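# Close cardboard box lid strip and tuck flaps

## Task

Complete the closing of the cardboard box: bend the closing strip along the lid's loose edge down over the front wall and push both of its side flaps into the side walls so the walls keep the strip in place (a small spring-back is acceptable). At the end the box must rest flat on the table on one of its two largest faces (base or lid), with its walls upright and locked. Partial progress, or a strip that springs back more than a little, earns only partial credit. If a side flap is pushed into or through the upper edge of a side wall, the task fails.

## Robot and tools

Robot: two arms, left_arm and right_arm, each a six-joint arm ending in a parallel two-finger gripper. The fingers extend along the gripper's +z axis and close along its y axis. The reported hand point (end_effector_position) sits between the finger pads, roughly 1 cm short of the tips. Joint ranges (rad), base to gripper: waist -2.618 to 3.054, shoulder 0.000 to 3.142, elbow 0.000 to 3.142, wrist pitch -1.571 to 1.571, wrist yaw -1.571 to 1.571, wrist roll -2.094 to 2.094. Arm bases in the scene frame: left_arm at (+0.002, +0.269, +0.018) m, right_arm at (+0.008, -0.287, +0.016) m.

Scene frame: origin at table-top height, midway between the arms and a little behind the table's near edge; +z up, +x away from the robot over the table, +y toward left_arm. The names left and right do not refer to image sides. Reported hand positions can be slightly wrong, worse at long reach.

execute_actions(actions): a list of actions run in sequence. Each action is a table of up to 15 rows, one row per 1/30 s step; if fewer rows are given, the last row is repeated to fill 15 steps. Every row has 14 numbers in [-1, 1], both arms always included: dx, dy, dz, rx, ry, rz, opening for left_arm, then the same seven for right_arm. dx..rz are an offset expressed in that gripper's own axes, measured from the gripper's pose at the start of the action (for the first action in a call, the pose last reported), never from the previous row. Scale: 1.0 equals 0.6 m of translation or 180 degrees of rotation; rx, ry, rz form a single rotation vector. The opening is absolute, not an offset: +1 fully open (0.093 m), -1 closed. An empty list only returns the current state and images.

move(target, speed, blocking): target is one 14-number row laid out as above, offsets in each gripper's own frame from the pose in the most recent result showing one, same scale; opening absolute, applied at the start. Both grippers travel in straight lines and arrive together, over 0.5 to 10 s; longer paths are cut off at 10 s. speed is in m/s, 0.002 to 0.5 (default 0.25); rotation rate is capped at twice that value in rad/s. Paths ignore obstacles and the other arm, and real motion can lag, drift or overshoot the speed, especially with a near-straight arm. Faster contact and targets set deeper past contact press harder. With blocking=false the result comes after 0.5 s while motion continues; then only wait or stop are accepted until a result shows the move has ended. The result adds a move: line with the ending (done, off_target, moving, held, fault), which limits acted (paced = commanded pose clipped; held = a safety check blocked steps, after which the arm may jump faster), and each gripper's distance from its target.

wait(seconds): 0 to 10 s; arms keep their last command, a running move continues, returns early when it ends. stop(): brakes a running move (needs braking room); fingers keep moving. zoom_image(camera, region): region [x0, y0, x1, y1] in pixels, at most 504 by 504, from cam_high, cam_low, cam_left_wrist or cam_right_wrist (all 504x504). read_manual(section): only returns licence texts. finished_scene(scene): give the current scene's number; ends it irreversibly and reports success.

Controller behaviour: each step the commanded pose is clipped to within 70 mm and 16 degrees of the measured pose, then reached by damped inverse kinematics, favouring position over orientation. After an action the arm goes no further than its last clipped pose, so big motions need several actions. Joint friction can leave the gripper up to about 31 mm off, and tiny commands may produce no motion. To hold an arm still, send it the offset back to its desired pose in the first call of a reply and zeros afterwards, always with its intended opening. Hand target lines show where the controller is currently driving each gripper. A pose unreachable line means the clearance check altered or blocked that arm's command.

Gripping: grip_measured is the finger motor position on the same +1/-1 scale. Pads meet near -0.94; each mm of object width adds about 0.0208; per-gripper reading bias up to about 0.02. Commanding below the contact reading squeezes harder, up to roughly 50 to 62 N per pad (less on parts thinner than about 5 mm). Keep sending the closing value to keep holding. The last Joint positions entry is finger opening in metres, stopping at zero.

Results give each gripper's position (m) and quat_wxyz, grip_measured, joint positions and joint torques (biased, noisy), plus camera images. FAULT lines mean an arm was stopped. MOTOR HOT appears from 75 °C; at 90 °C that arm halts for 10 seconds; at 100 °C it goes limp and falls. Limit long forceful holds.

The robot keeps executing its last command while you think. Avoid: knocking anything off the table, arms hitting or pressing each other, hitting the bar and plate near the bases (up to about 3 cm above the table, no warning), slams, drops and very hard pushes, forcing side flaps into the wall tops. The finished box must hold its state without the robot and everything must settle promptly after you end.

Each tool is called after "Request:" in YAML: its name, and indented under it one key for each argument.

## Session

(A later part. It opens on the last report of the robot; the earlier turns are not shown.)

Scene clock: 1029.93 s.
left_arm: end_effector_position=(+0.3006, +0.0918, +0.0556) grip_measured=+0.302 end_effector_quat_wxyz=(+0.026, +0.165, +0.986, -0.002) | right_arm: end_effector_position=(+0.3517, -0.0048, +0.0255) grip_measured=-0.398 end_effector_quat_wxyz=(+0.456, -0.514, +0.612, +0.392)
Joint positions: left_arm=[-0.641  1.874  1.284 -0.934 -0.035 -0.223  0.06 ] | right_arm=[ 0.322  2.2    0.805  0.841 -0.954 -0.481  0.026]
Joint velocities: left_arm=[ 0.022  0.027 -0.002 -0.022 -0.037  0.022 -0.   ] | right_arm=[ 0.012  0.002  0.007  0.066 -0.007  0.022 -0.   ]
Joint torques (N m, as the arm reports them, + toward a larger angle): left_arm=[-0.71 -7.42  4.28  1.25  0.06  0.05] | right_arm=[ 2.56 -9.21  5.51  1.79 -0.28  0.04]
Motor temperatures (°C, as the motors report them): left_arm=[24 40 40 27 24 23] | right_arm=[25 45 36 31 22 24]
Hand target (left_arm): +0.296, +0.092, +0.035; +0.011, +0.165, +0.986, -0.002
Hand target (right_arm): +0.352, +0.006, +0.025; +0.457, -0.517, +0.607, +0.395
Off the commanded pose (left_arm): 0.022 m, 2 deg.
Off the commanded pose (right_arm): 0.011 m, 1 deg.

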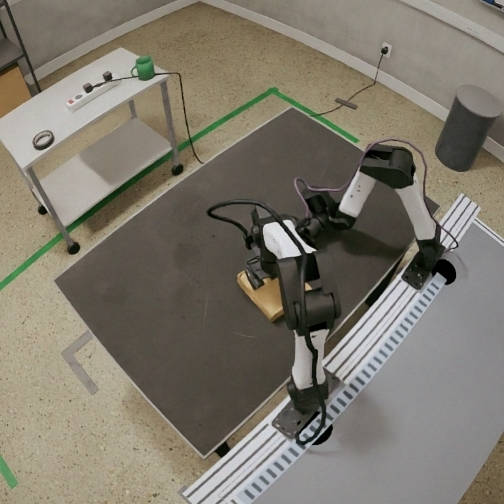

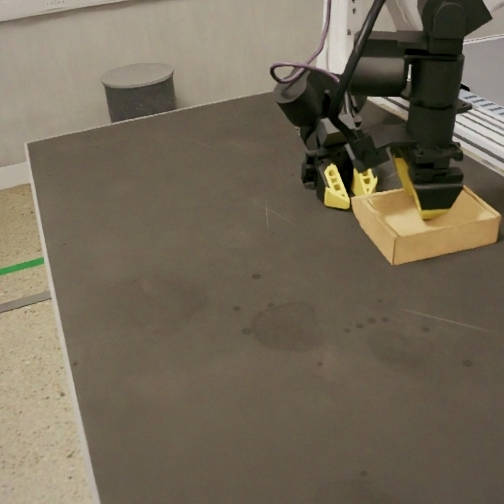

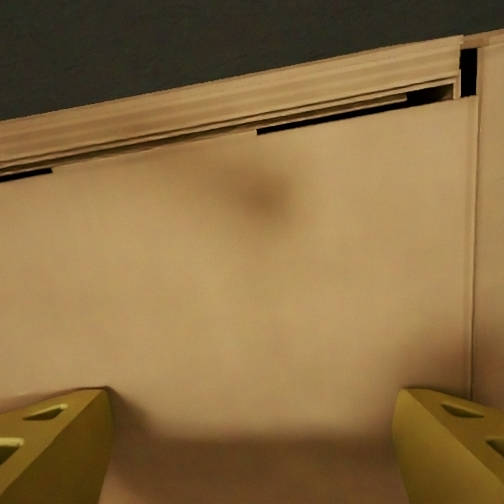

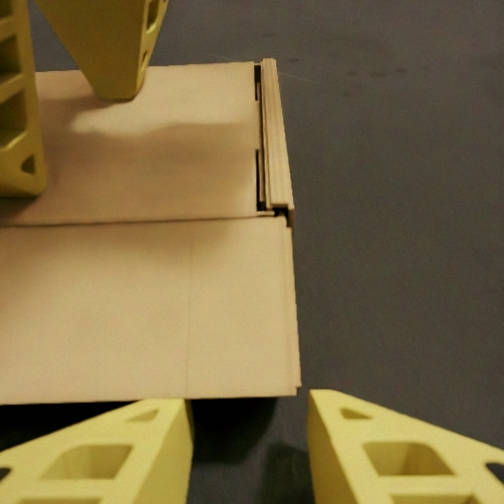

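Request:
execute_actions:
  actions:
    - [[0.007,0,0.036,0,0.01,0,0.3,0.022,-0.022,-0.008,0,0,0,-0.4]]
    - [[0.007,0,0.036,0,0.01,0,0.3,0,0,0,0,0,0,-0.4]]

Scene clock: 1036.30 s.
left_arm: end_effector_position=(+0.3009, +0.0916, +0.0556) grip_measured=+0.302 end_effector_quat_wxyz=(+0.027, +0.165, +0.986, -0.002) | right_arm: end_effector_position=(+0.3604, -0.0122, +0.0259) grip_measured=-0.398 end_effector_quat_wxyz=(+0.468, -0.519, +0.599, +0.391)
Joint positions: left_arm=[-0.641  1.874  1.284 -0.932 -0.035 -0.223  0.06 ] | right_arm=[ 0.29   2.22   0.828  0.844 -0.991 -0.516  0.026]
Joint velocities: left_arm=[-0.007 -0.027  0.007 -0.022  0.066  0.081 -0.001] | right_arm=[ 0.012 -0.007 -0.007  0.051  0.051 -0.037 -0.001]
Joint torques (N m, as the arm reports them, + toward a larger angle): left_arm=[-0.56 -6.99  4.87  1.18  0.02  0.05] | right_arm=[  0.33 -10.69   4.18   1.65  -0.37  -0.08]
Motor temperatures (°C, as the motors report them): left_arm=[24 41 40 27 24 23] | right_arm=[25 45 36 32 22 24]
Hand target (left_arm): +0.297, +0.093, +0.035; +0.011, +0.165, +0.986, +0.000
Hand target (right_arm): +0.360, -0.012, +0.026; +0.468, -0.519, +0.599, +0.391
Off the commanded pose (left_arm): 0.022 m, 2 deg.
Off the commanded pose (right_arm): 0.000 m, 0 deg.

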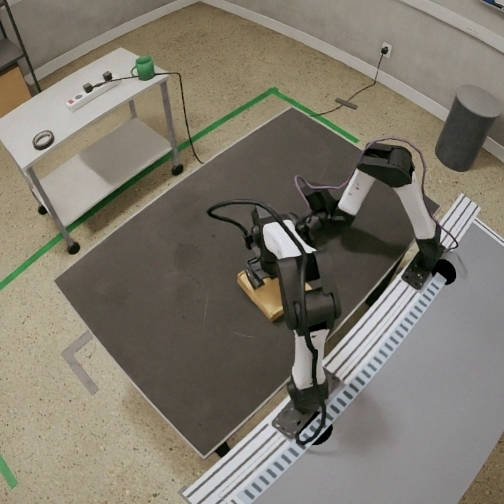

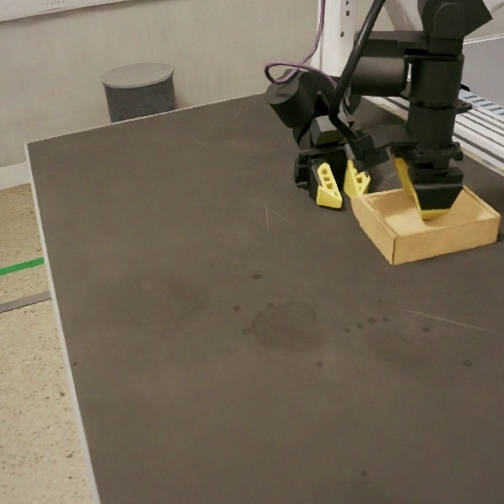

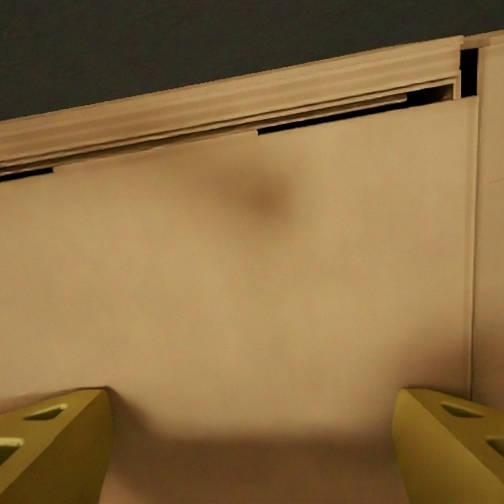

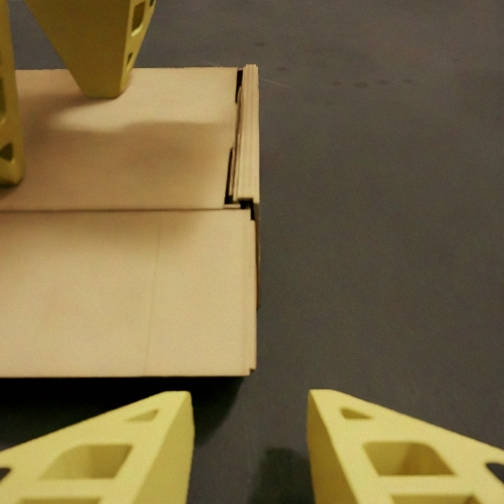

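Request:
execute_actions:
  actions:
    - [[0.007,0,0.036,0,0.01,0,0.3,0.015,0,0,0,0.06,0,-0.4]]
    - [[0.007,0,0.036,0,0.01,0,0.3,0.01,0,0,0,0,0,-0.4]]
    - [[0.007,0,0.036,0,0.01,0,0.3,-0.008,-0.006,0.035,0,0,0,-0.4]]

Scene clock: 1042.57 s.
left_arm: end_effector_position=(+0.3009, +0.0916, +0.0556) grip_measured=+0.302 end_effector_quat_wxyz=(+0.027, +0.165, +0.986, -0.002) | right_arm: end_effector_position=(+0.3647, -0.0043, +0.0195) grip_measured=-0.398 end_effector_quat_wxyz=(+0.425, -0.545, +0.633, +0.349)
Joint positions: left_arm=[-0.641  1.874  1.284 -0.932 -0.035 -0.223  0.06 ] | right_arm=[ 0.331  2.154  0.9    0.539 -0.871 -0.638  0.026]
Joint velocities: left_arm=[-0.017  0.002  0.017  0.051  0.007 -0.007  0.001] | right_arm=[-0.002 -0.007  0.007  0.007  0.022 -0.007  0.   ]
Joint torques (N m, as the arm reports them, + toward a larger angle): left_arm=[-0.37 -6.97  4.9   1.23  0.03  0.07] | right_arm=[ 1.36 -9.26  5.98  1.61 -0.23 -0.01]
Motor temperatures (°C, as the motors report them): left_arm=[24 41 39 27 24 23] | right_arm=[25 46 35 32 22 24]
Hand target (left_arm): +0.297, +0.093, +0.035; +0.011, +0.165, +0.986, +0.000
Hand target (right_arm): +0.369, +0.001, +0.016; +0.426, -0.546, +0.635, +0.344
Off the commanded pose (left_arm): 0.022 m, 2 deg.
Off the commanded pose (right_arm): 0.008 m, 1 deg.

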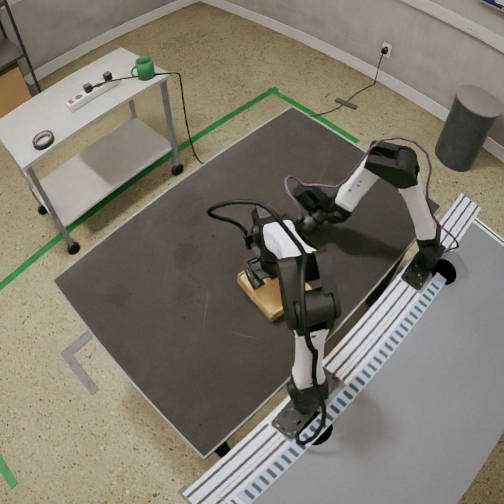

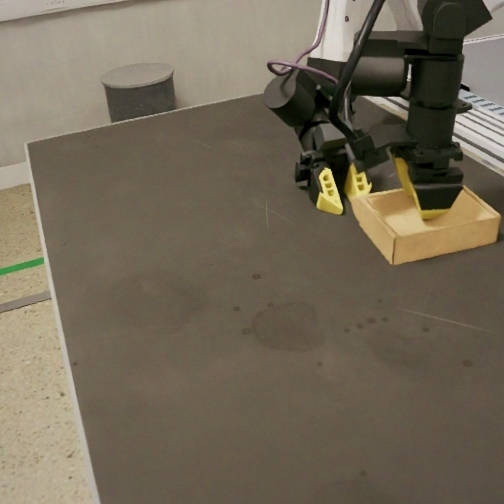

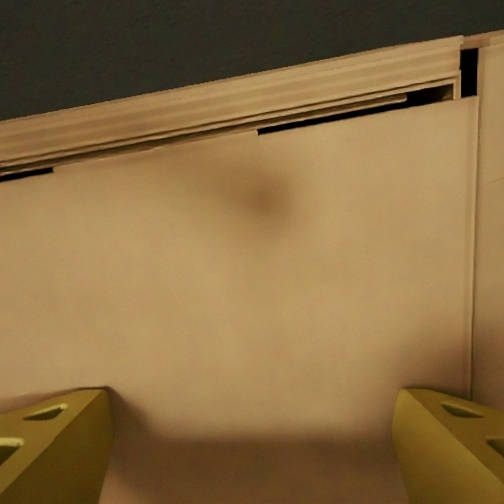

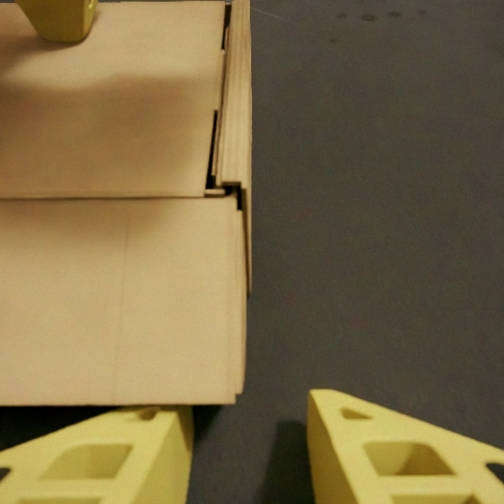

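Tip is under. Advance.

Request:
execute_actions:
  actions:
    - [[0.007,0,0.036,0,0.01,0,0.3,-0.012,0,0.028,0,0,0,-0.4]]
    - [[0.007,0,0.036,0,0.01,0,0.3,-0.012,0,0.025,0,0,0,-0.4]]

Scene clock: 1046.07 s.
left_arm: end_effector_position=(+0.3020, +0.0937, +0.0556) grip_measured=+0.302 end_effector_quat_wxyz=(+0.027, +0.162, +0.986, -0.000) | right_arm: end_effector_position=(+0.3665, +0.0021, +0.0199) grip_measured=-0.399 end_effector_quat_wxyz=(+0.423, -0.534, +0.644, +0.348)
Joint positions: left_arm=[-0.636  1.874  1.284 -0.933 -0.039 -0.223  0.06 ] | right_arm=[ 0.351  2.157  0.906  0.555 -0.84  -0.588  0.026]
Joint velocities: left_arm=[ 0.002 -0.002  0.017 -0.022  0.037 -0.081  0.   ] | right_arm=[-0.017 -0.007 -0.002  0.022 -0.037  0.037  0.001]
Joint torques (N m, as the arm reports them, + toward a larger angle): left_arm=[-0.55 -7.02  4.77  1.18  0.02  0.05] | right_arm=[ 3.23 -9.5   6.53  1.69 -0.31  0.07]
Motor temperatures (°C, as the motors report them): left_arm=[24 41 39 27 24 23] | right_arm=[25 46 36 33 22 24]
Hand target (left_arm): +0.298, +0.094, +0.035; +0.011, +0.164, +0.986, +0.001
Hand target (right_arm): +0.367, +0.017, +0.021; +0.424, -0.540, +0.638, +0.349
Off the commanded pose (left_arm): 0.022 m, 2 deg.
Off the commanded pose (right_arm): 0.015 m, 1 deg.

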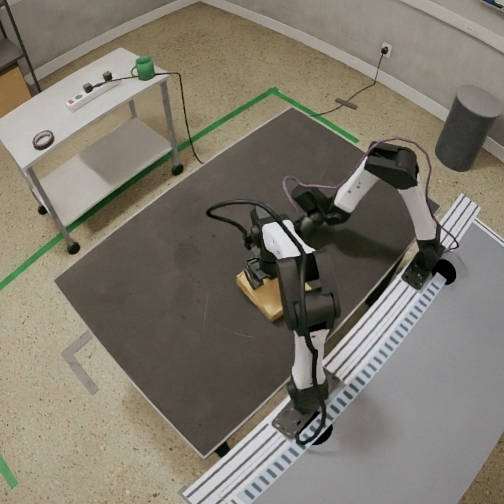

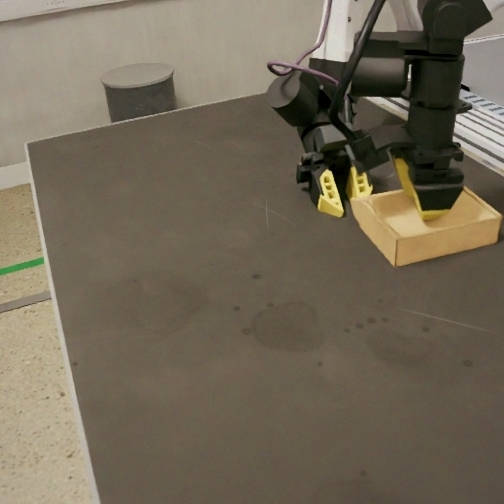

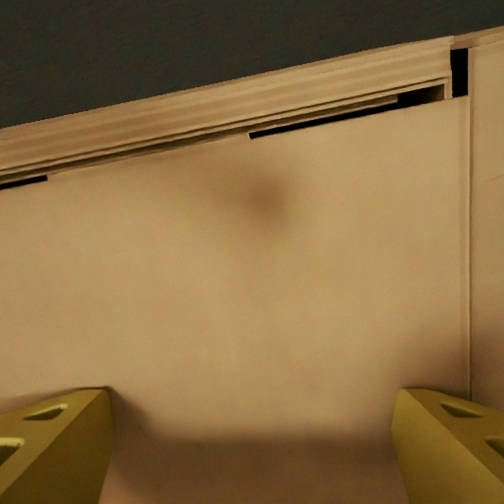

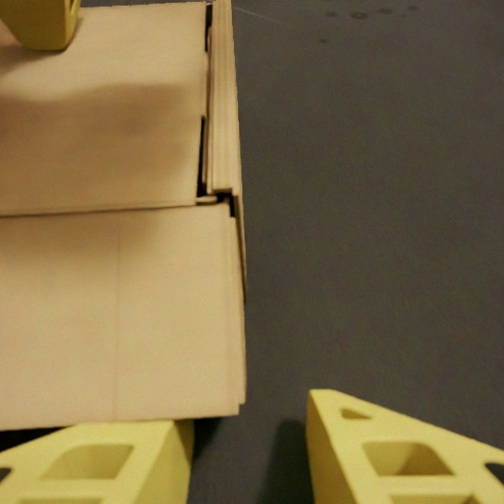

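Request:
execute_actions:
  actions:
    - [[0.007,0,0.036,0,0.01,0,0.3,-0.025,0,-0.008,0,-0.04,0,-0.4]]
    - [[0.007,0,0.036,0,0.01,0,0.3,-0.012,0,0.0,0,-0.03,0,-0.4]]

Scene clock: 1056.43 s.
left_arm: end_effector_position=(+0.3092, +0.0926, +0.0560) grip_measured=+0.301 end_effector_quat_wxyz=(+0.041, +0.159, +0.986, -0.003) | right_arm: end_effector_position=(+0.3827, +0.0058, +0.0492) grip_measured=-0.399 end_effector_quat_wxyz=(+0.495, -0.497, +0.603, +0.380)
Joint positions: left_arm=[-0.631  1.874  1.284 -0.905 -0.044 -0.223  0.06 ] | right_arm=[ 0.33   2.211  0.885  0.906 -0.914 -0.402  0.026]
Joint velocities: left_arm=[-0.012  0.007 -0.002  0.007 -0.007  0.051  0.001] | right_arm=[-0.027  0.017  0.007  0.066 -0.007  0.022  0.   ]
Joint torques (N m, as the arm reports them, + toward a larger angle): left_arm=[-0.37 -6.97  5.07  1.03  0.02  0.08] | right_arm=[  0.08 -10.48   3.18   2.12  -0.55   0.02]
Motor temperatures (°C, as the motors report them): left_arm=[24 42 38 27 24 23] | right_arm=[25 46 36 33 22 24]
Hand target (left_arm): +0.302, +0.095, +0.035; +0.018, +0.160, +0.987, +0.002
Hand target (right_arm): +0.375, +0.005, +0.049; +0.495, -0.497, +0.596, +0.392
Off the commanded pose (left_arm): 0.023 m, 3 deg.
Off the commanded pose (right_arm): 0.007 m, 2 deg.

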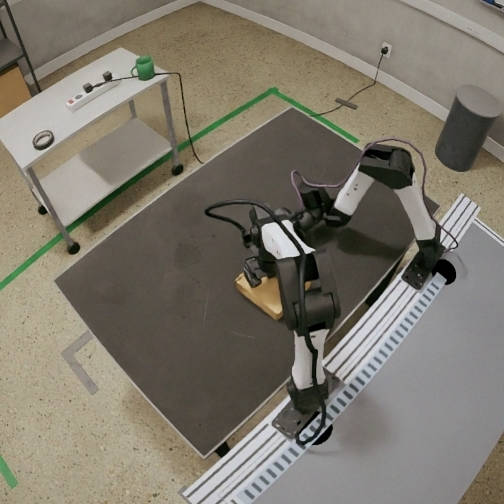

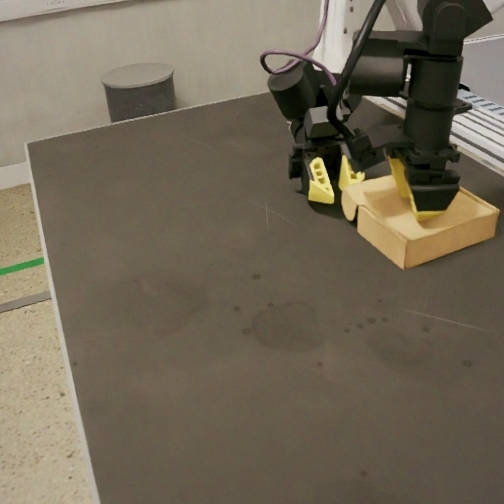

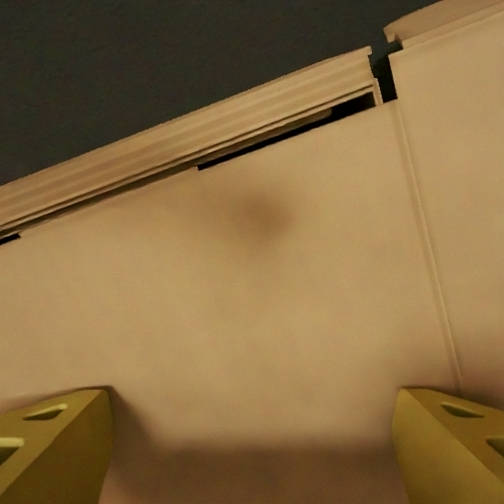

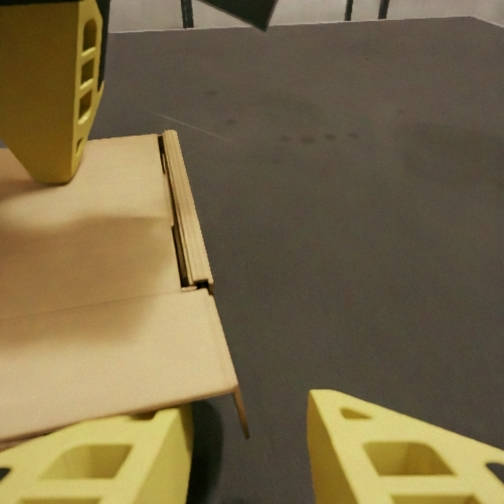

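Request:
execute_actions:
  actions: []

Scene clock: 1073.50 s.
left_arm: end_effector_position=(+0.3096, +0.0923, +0.0561) grip_measured=+0.301 end_effector_quat_wxyz=(+0.042, +0.159, +0.986, -0.004) | right_arm: end_effector_position=(+0.3833, +0.0060, +0.0504) grip_measured=-0.399 end_effector_quat_wxyz=(+0.497, -0.496, +0.602, +0.380)
Joint positions: left_arm=[-0.631  1.874  1.284 -0.903 -0.044 -0.223  0.06 ] | right_arm=[ 0.33   2.212  0.885  0.915 -0.914 -0.396  0.026]
Joint velocities: left_arm=[-0.002 -0.017  0.007 -0.007  0.022 -0.022 -0.001] | right_arm=[ 0.002 -0.002 -0.012  0.007 -0.007 -0.037 -0.   ]
Joint torques (N m, as the arm reports them, + toward a larger angle): left_arm=[-0.58 -7.04  5.08  1.02  0.    0.05] | right_arm=[  0.11 -10.45   3.28   2.14  -0.54   0.04]
Motor temperatures (°C, as the motors report them): left_arm=[24 42 38 26 24 23] | right_arm=[25 47 35 36 22 24]
Hand target (left_arm): +0.302, +0.095, +0.035; +0.018, +0.160, +0.987, +0.002
Hand target (right_arm): +0.375, +0.005, +0.049; +0.495, -0.497, +0.596, +0.392
Off the commanded pose (left_arm): 0.023 m, 3 deg.
Off the commanded pose (right_arm): 0.008 m, 1 deg.

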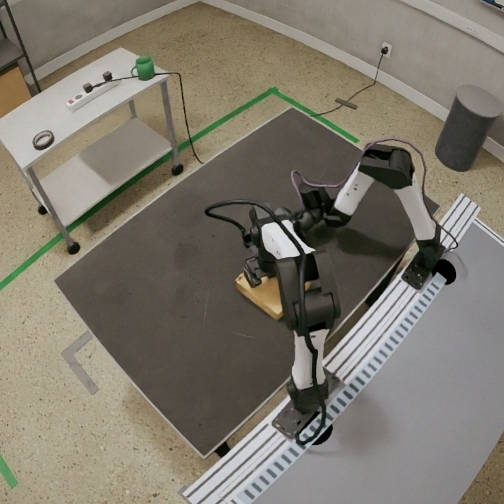

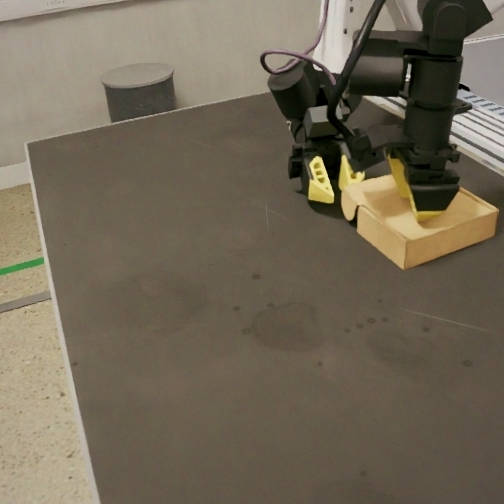

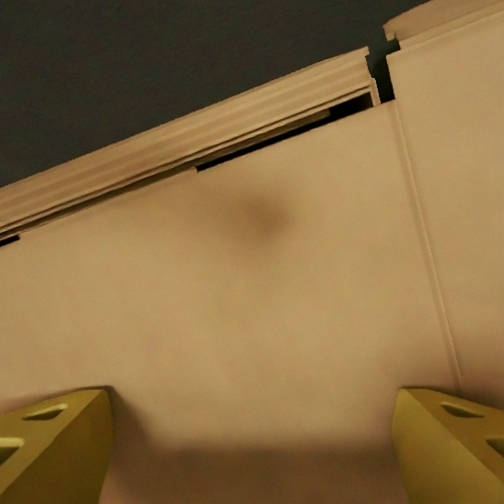

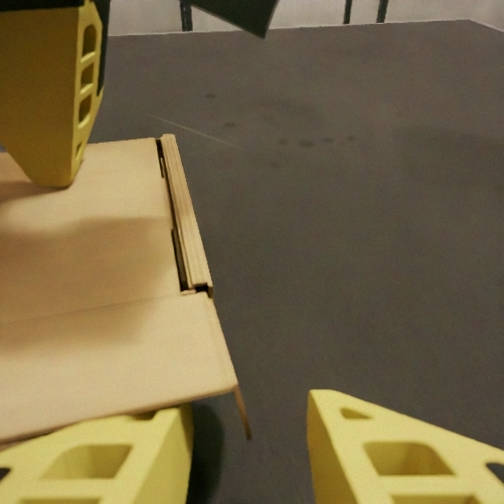

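Request:
execute_actions:
  actions:
    - [[0.012,0.004,0.04,0,0,0,0.3, 0.03,0,0.0,0,0,0,-0.4]]
    - [[0.012,0.004,0.04,0,0,0,0.3, 0.02,0,0.035,0,0,0,-0.4]]
    - [[0.012,0.004,0.04,0,0,0,0.3, 0.0,0,0.02,0,0,0,-0.4]]

Scene clock: 1082.40 s.
left_arm: end_effector_position=(+0.3120, +0.0937, +0.0542) grip_measured=+0.301 end_effector_quat_wxyz=(+0.075, +0.151, +0.986, -0.016) | right_arm: end_effector_position=(+0.3881, +0.0076, +0.0303) grip_measured=-0.399 end_effector_quat_wxyz=(+0.507, -0.494, +0.596, +0.378)
Joint positions: left_arm=[-0.625  1.825  1.204 -0.802 -0.046 -0.23   0.06 ] | right_arm=[ 0.328  2.31   0.907  1.022 -0.913 -0.385  0.026]
Joint velocities: left_arm=[ 0.002  0.007 -0.017 -0.007 -0.051  0.037 -0.   ] | right_arm=[ 0.007  0.007 -0.002  0.022 -0.022  0.007  0.   ]
Joint torques (N m, as the arm reports them, + toward a larger angle): left_arm=[-0.32 -7.33  3.12  1.8  -0.05  0.12] | right_arm=[ 2.22 -9.75  5.95  1.86 -0.1   0.05]
Motor temperatures (°C, as the motors report them): left_arm=[24 42 37 26 24 23] | right_arm=[25 47 34 37 22 24]
Hand target (left_arm): +0.308, +0.097, +0.031; +0.064, +0.153, +0.986, -0.012
Hand target (right_arm): +0.390, +0.019, +0.028; +0.507, -0.495, +0.596, +0.378
Off the commanded pose (left_arm): 0.025 m, 1 deg.
Off the commanded pose (right_arm): 0.012 m, 0 deg.

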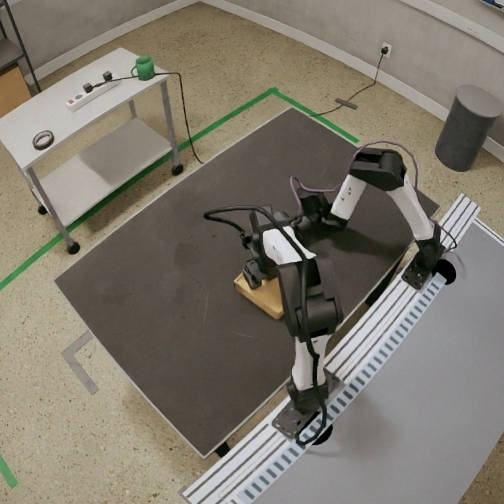

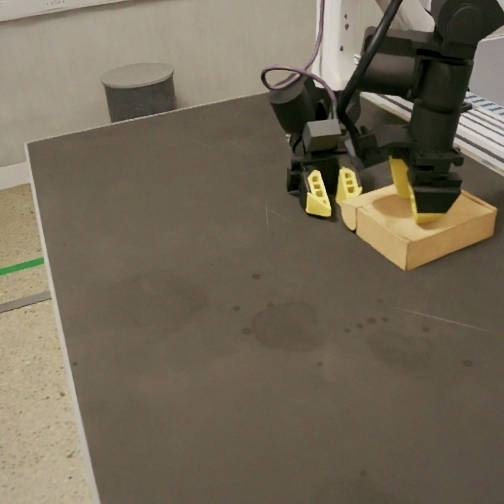

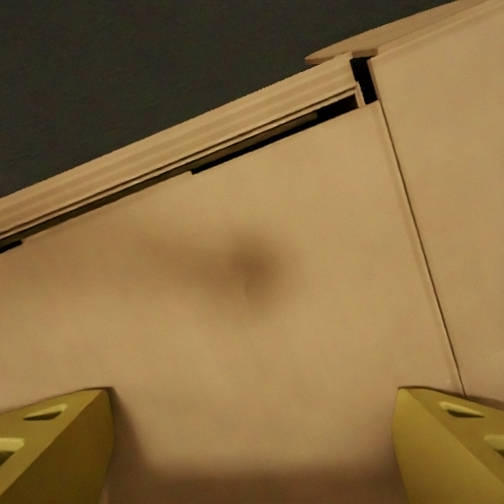

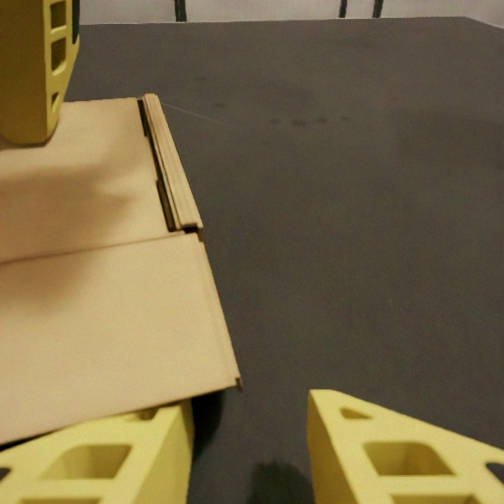

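Request:
execute_actions:
  actions:
    - [[0.008,0.004,0.04,0,0,0,0.3, -0.01,0,0.05,0,0,0,-0.4]]
    - [[0.008,0.004,0.04,0,0,0,0.3, -0.01,0,0.04,0,0,0,-0.4]]

Scene clock: 1088.17 s.
left_arm: end_effector_position=(+0.3258, +0.0996, +0.0547) grip_measured=+0.301 end_effector_quat_wxyz=(+0.102, +0.137, +0.985, -0.013) | right_arm: end_effector_position=(+0.4128, +0.0249, +0.0309) grip_measured=-0.399 end_effector_quat_wxyz=(+0.519, -0.473, +0.618, +0.354)
Joint positions: left_arm=[-0.602  1.817  1.187 -0.743 -0.069 -0.232  0.06 ] | right_arm=[ 0.368  2.344  0.992  1.008 -0.795 -0.335  0.026]
Joint velocities: left_arm=[-0.007 -0.002 -0.017 -0.007 -0.022  0.037 -0.   ] | right_arm=[ 0.007 -0.002 -0.017 -0.125 -0.022 -0.007  0.001]
Joint torques (N m, as the arm reports them, + toward a larger angle): left_arm=[-0.82 -7.34  3.26  1.8   0.    0.1 ] | right_arm=[  3.05 -10.87   6.2    1.86  -0.3   -0.06]
Motor temperatures (°C, as the motors report them): left_arm=[24 42 37 27 24 23] | right_arm=[25 47 35 37 22 24]
Hand target (left_arm): +0.318, +0.101, +0.031; +0.088, +0.143, +0.986, -0.011
Hand target (right_arm): +0.407, +0.042, +0.032; +0.515, -0.482, +0.607, +0.365
Off the commanded pose (left_arm): 0.026 m, 2 deg.
Off the commanded pose (right_arm): 0.018 m, 2 deg.

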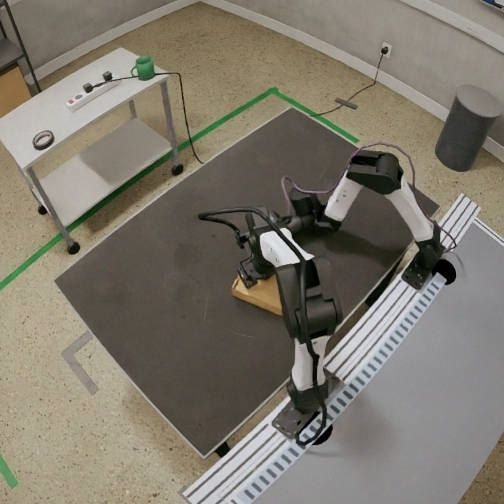

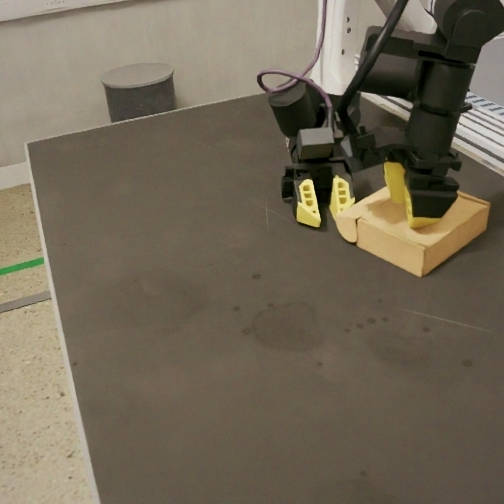

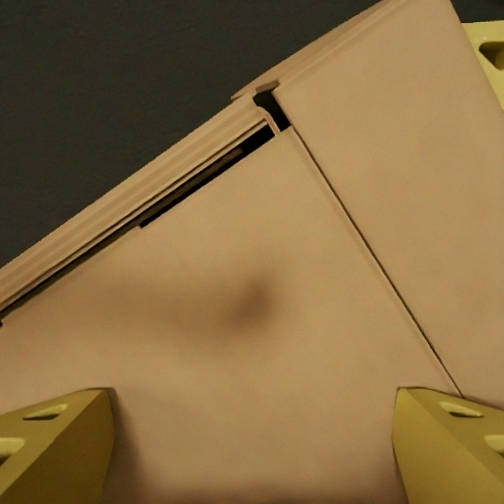

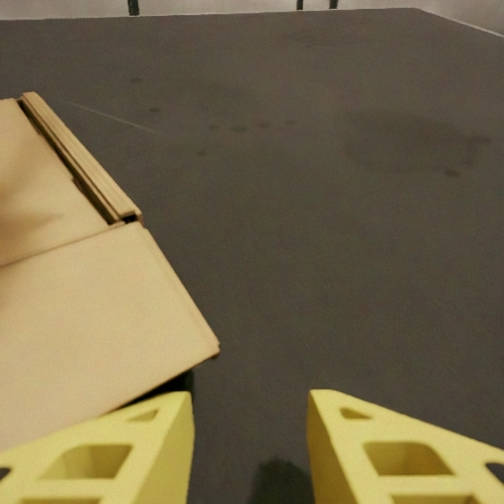

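Request:
execute_actions:
  actions:
    - [[0.012,0.002,0.04,0,0,0,0.3, 0.0,0.01,-0.08,0,0,0,-0.4]]
    - [[0.012,0.002,0.04,0,0,0,0.3, 0,0,-0.1,0,0,0,-0.4]]
    - [[0.012,0.002,0.04,0,0,0,0.3, -0.05,0,-0.1,0,0,0,-0.4]]

Request:
move:
  target: [0.08,0,-0.25,0,0.06,0,0.3, -0.12,0.1,-0.2,0,0,0,-0.4]

Scene clock: 1121.93 s.
left_arm: end_effector_position=(+0.3586, +0.0830, +0.0578) grip_measured=+0.301 end_effector_quat_wxyz=(+0.187, +0.130, +0.973, -0.042) | right_arm: end_effector_position=(+0.3872, -0.1291, +0.1103) grip_measured=-0.399 end_effector_quat_wxyz=(+0.557, -0.462, +0.615, +0.312)
Joint positions: left_arm=[-0.602  1.813  1.14  -0.518 -0.078 -0.231  0.06 ] | right_arm=[-0.017  1.86   0.678  0.735 -1.072 -0.564  0.026]
Joint velocities: left_arm=[ 0.007 -0.012 -0.002  0.066  0.037 -0.007 -0.   ] | right_arm=[ 0.007 -0.007 -0.007 -0.271 -0.022 -0.11   0.001]
Joint torques (N m, as the arm reports them, + toward a larger angle): left_arm=[-0.56 -7.05  4.81  1.6  -0.04  0.07] | right_arm=[ 0.54 -8.59  4.59  1.55 -0.48 -0.09]
Motor temperatures (°C, as the motors report them): left_arm=[24 43 35 28 24 23] | right_arm=[26 49 36 38 22 24]
Hand target (left_arm): +0.347, +0.089, +0.032; +0.156, +0.133, +0.978, -0.033
Hand target (right_arm): +0.378, -0.127, +0.102; +0.541, -0.464, +0.621, +0.328
Off the commanded pose (left_arm): 0.030 m, 4 deg.
Off the commanded pose (right_arm): 0.014 m, 3 deg.

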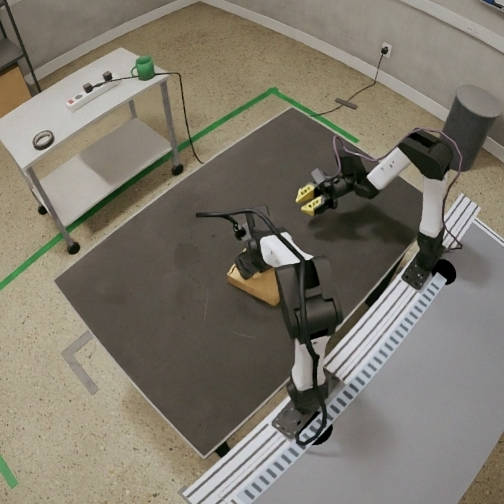

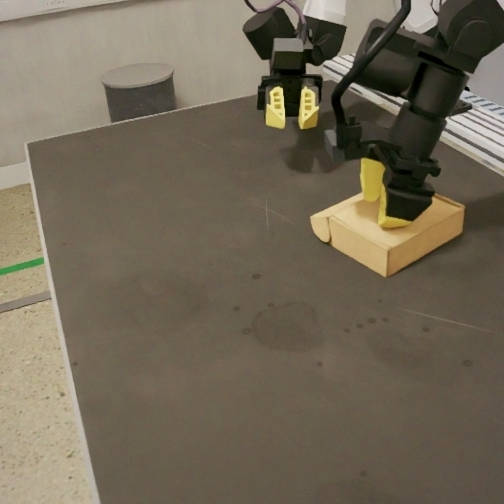

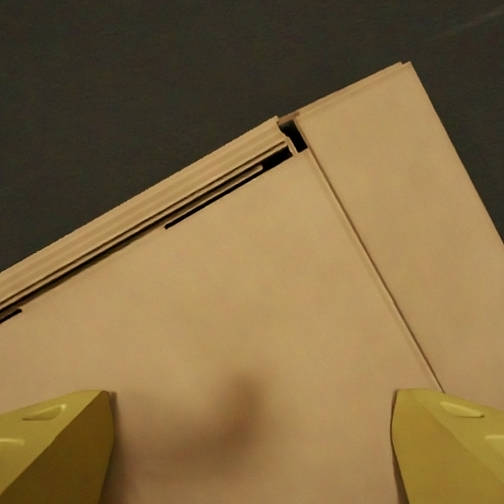

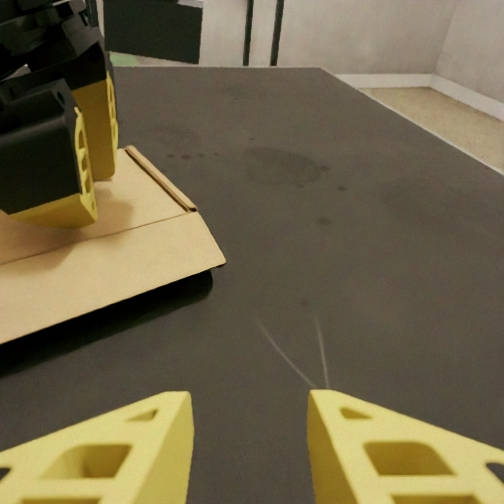

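Scene clock: 1123.77 s.
left_arm: end_effector_position=(+0.2653, +0.1200, +0.1736) grip_measured=+0.301 end_effector_quat_wxyz=(+0.096, +0.132, +0.986, -0.026) | right_arm: end_effector_position=(+0.2790, -0.1971, +0.1914) grip_measured=-0.399 end_effector_quat_wxyz=(+0.553, -0.469, +0.615, +0.309)
Joint positions: left_arm=[-0.639  1.512  1.334 -1.2   -0.049 -0.28   0.06 ] | right_arm=[-0.316  1.224  0.634 -0.387 -1.303 -1.134  0.026]
Joint velocities: left_arm=[-0.017 -0.007  0.002  0.037 -0.066 -0.037 -0.001] | right_arm=[ 0.007  0.012  0.012 -0.081 -0.007 -0.11  -0.001]
Joint torques (N m, as the arm reports them, + toward a larger angle): left_arm=[-1.57 -7.56  9.04  0.83  0.   -0.01] | right_arm=[-0.69 -2.78  7.76  0.91 -0.63 -0.16]
Motor temperatures (°C, as the motors report them): left_arm=[24 43 36 28 24 23] | right_arm=[26 49 36 37 22 24]
Hand target (left_arm): +0.262, +0.117, +0.179; +0.095, +0.135, +0.986, -0.031
Hand target (right_arm): +0.282, -0.200, +0.193; +0.553, -0.466, +0.618, +0.310
Off the commanded pose (left_arm): 0.008 m, 1 deg.
Off the commanded pose (right_arm): 0.004 m, 1 deg.
move: done

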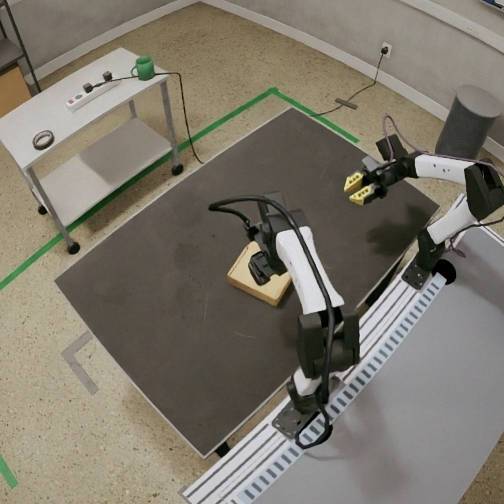

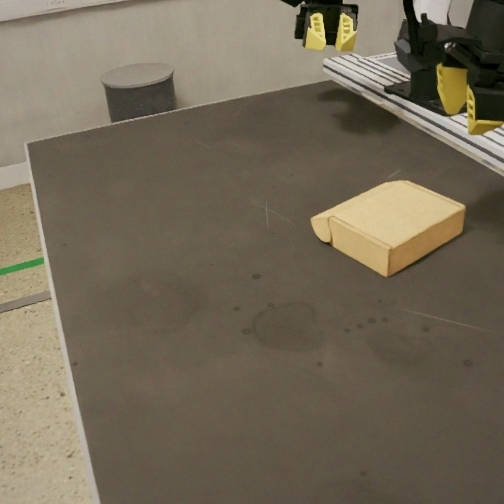

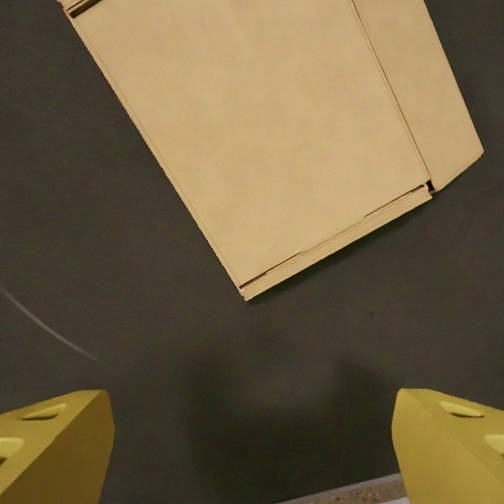

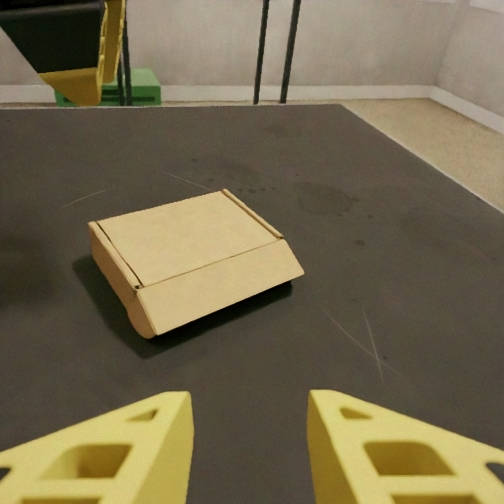

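Request:
zoom_image:
  camera: "cam_low"
  region: [290, 170, 480, 290]

Request:
zoom_image:
  camera: "cam_right_wrist"
  region: [70, 170, 320, 350]

Region (290, 170, 480, 290) of cam_low's 504x504 image, scaled by 2.653, with more detail than that image has; it fills the top 318 rows of this view, and the rest is white.

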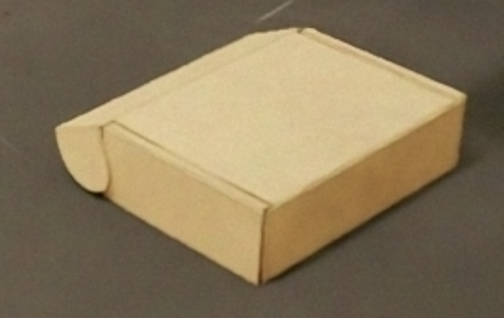

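Region (70, 170, 320, 350) of cam_right_wrist's 504x504 image, scaled by 2.016, with more detail than that image has; it fills the top 363 rows of this view, and the rest is white.

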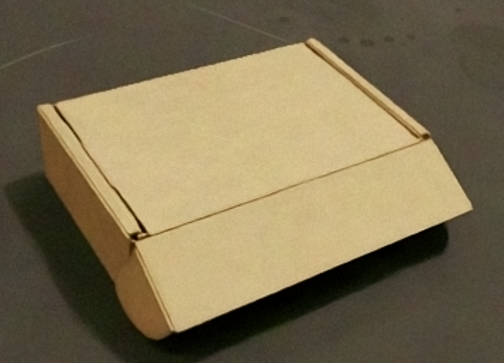

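Request:
move:
  target: [-0.088,-0.005,0.188,0,0.06,-0.167,0.5, 0,0,0,0,0,0,-0.4]

Scene clock: 1150.07 s.
left_arm: end_effector_position=(+0.3285, +0.0965, +0.0767) grip_measured=+0.498 end_effector_quat_wxyz=(-0.008, -0.118, +0.992, -0.032) | right_arm: end_effector_position=(+0.2783, -0.1968, +0.1909) grip_measured=-0.399 end_effector_quat_wxyz=(+0.552, -0.469, +0.615, +0.309)
Joint positions: left_arm=[-0.556  1.954  1.482 -1.078  0.044 -0.707  0.069] | right_arm=[-0.316  1.225  0.634 -0.396 -1.303 -1.142  0.026]
Joint velocities: left_arm=[-0.012  0.002 -0.017  0.066 -0.007  0.022  0.   ] | right_arm=[ 0.027 -0.012 -0.007 -0.066 -0.081 -0.095  0.   ]
Joint torques (N m, as the arm reports them, + toward a larger angle): left_arm=[-0.24 -9.45  9.01  0.71  0.03 -0.04] | right_arm=[ 0.23 -3.86  6.49  1.13 -0.57 -0.03]
Motor temperatures (°C, as the motors report them): left_arm=[24 43 39 26 24 23] | right_arm=[25 43 39 34 23 24]
Hand target (left_arm): +0.335, +0.093, +0.074; -0.007, -0.124, +0.991, -0.038
Hand target (right_arm): +0.279, -0.197, +0.191; +0.553, -0.469, +0.615, +0.309
Off the commanded pose (left_arm): 0.008 m, 1 deg.
Off the commanded pose (right_arm): 0.001 m, 0 deg.
move: done

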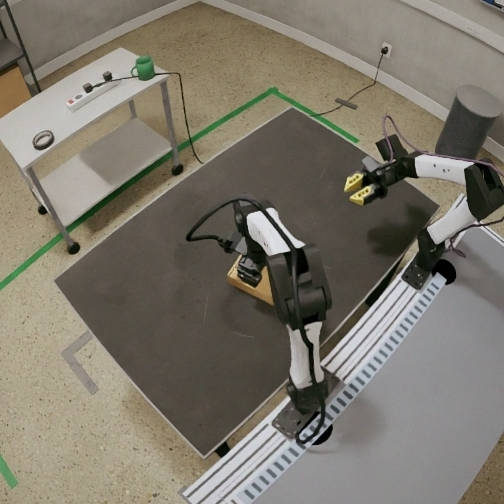

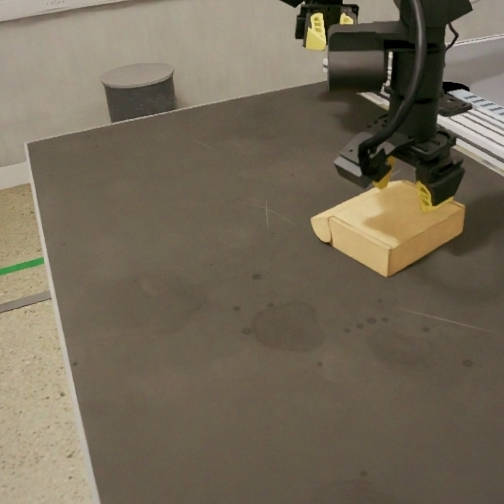

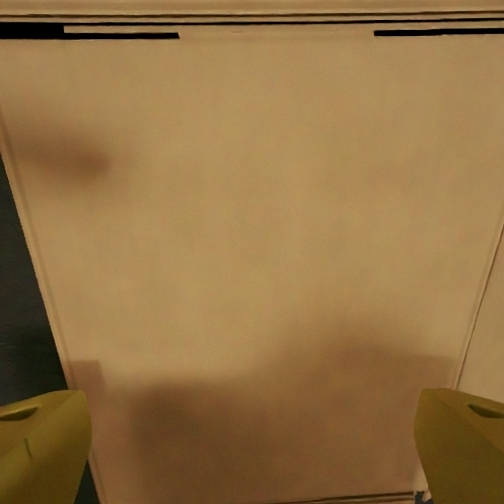

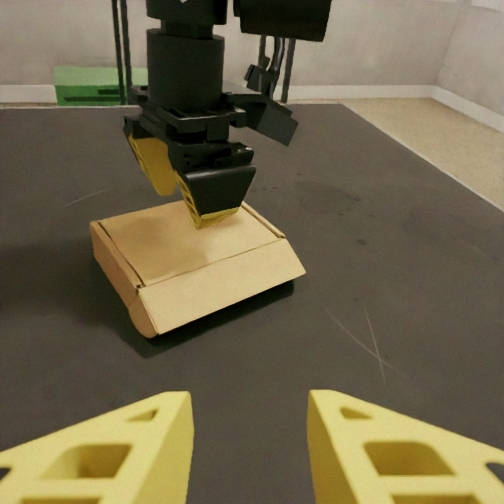

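Request:
execute_actions:
  actions:
    - [[0,0,0.03,0,0,0,0.3, 0,0,0,0,0,0,-0.4]]
    - [[0,0,0.05,0,0,0,0.3, 0,0,0,0,0,0,-0.4]]
    - [[0,0,0.035,0,0,0.03,0.3, 0,0,0,0,0,0,-0.4],[0,0,0.035,0,0,0.06,0.3, 0,0,0,0,0,0,-0.4],[0,0,0.035,0,0,0.085,0.3, 0,0,0,0,0,0,-0.4]]
    - [[0,0,0.035,0,0,0.03,0.3, 0,0,0,0,0,0,-0.4],[0,0,0.035,0,0,0.06,0.3, 0,0,0,0,0,0,-0.4],[0,0,0.035,0,0,0.085,0.3, 0,0,0,0,0,0,-0.4]]
    - [[0,0,0.035,0,0,0.03,0.3, 0,0,0,0,0,0,-0.4],[0,0,0.035,0,0,0.06,0.3, 0,0,0,0,0,0,-0.4],[0,0,0.035,0,0,0.085,0.3, 0,0,0,0,0,0,-0.4]]

Scene clock: 1160.40 s.
left_arm: end_effector_position=(+0.3528, +0.0842, +0.0598) grip_measured=+0.302 end_effector_quat_wxyz=(+0.064, +0.238, +0.968, -0.046) | right_arm: end_effector_position=(+0.2783, -0.1968, +0.1909) grip_measured=-0.399 end_effector_quat_wxyz=(+0.552, -0.469, +0.615, +0.309)
Joint positions: left_arm=[-0.556  1.964  1.416 -0.878  0.041  0.01   0.06 ] | right_arm=[-0.316  1.225  0.634 -0.396 -1.303 -1.142  0.026]
Joint velocities: left_arm=[-0.002  0.002  0.017  0.007 -0.037  0.037 -0.   ] | right_arm=[ 0.012 -0.007  0.002 -0.037  0.051  0.007 -0.   ]
Joint torques (N m, as the arm reports them, + toward a larger angle): left_arm=[-0.97 -8.88  4.8   1.21  0.01  0.14] | right_arm=[ 0.33 -3.83  6.57  1.05 -0.58 -0.08]
Motor temperatures (°C, as the motors report them): left_arm=[24 44 40 26 24 23] | right_arm=[25 41 39 34 23 24]
Hand target (left_arm): +0.345, +0.086, +0.040; +0.044, +0.250, +0.966, -0.042
Hand target (right_arm): +0.278, -0.197, +0.191; +0.552, -0.469, +0.615, +0.309
Off the commanded pose (left_arm): 0.022 m, 3 deg.
Off the commanded pose (right_arm): 0.000 m, 0 deg.

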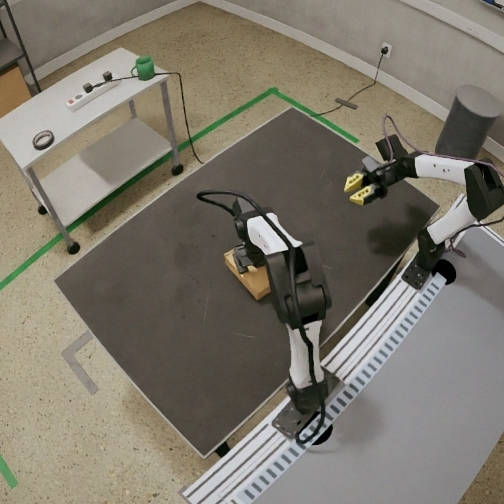

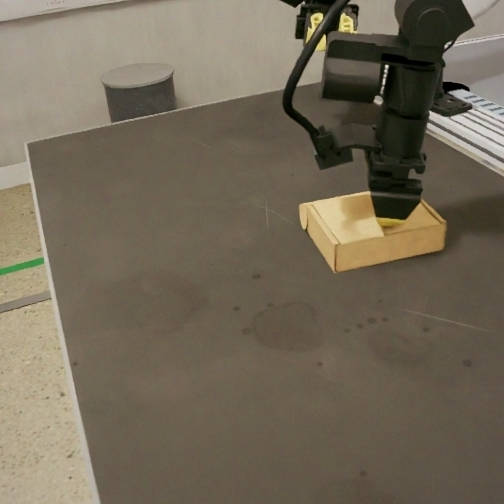

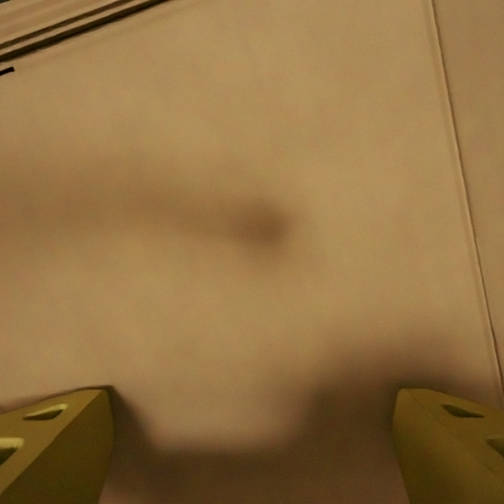

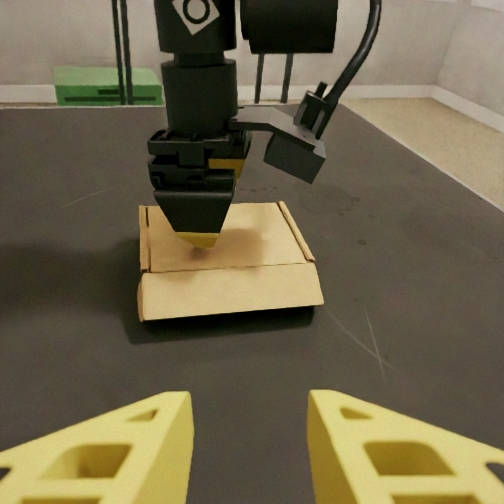

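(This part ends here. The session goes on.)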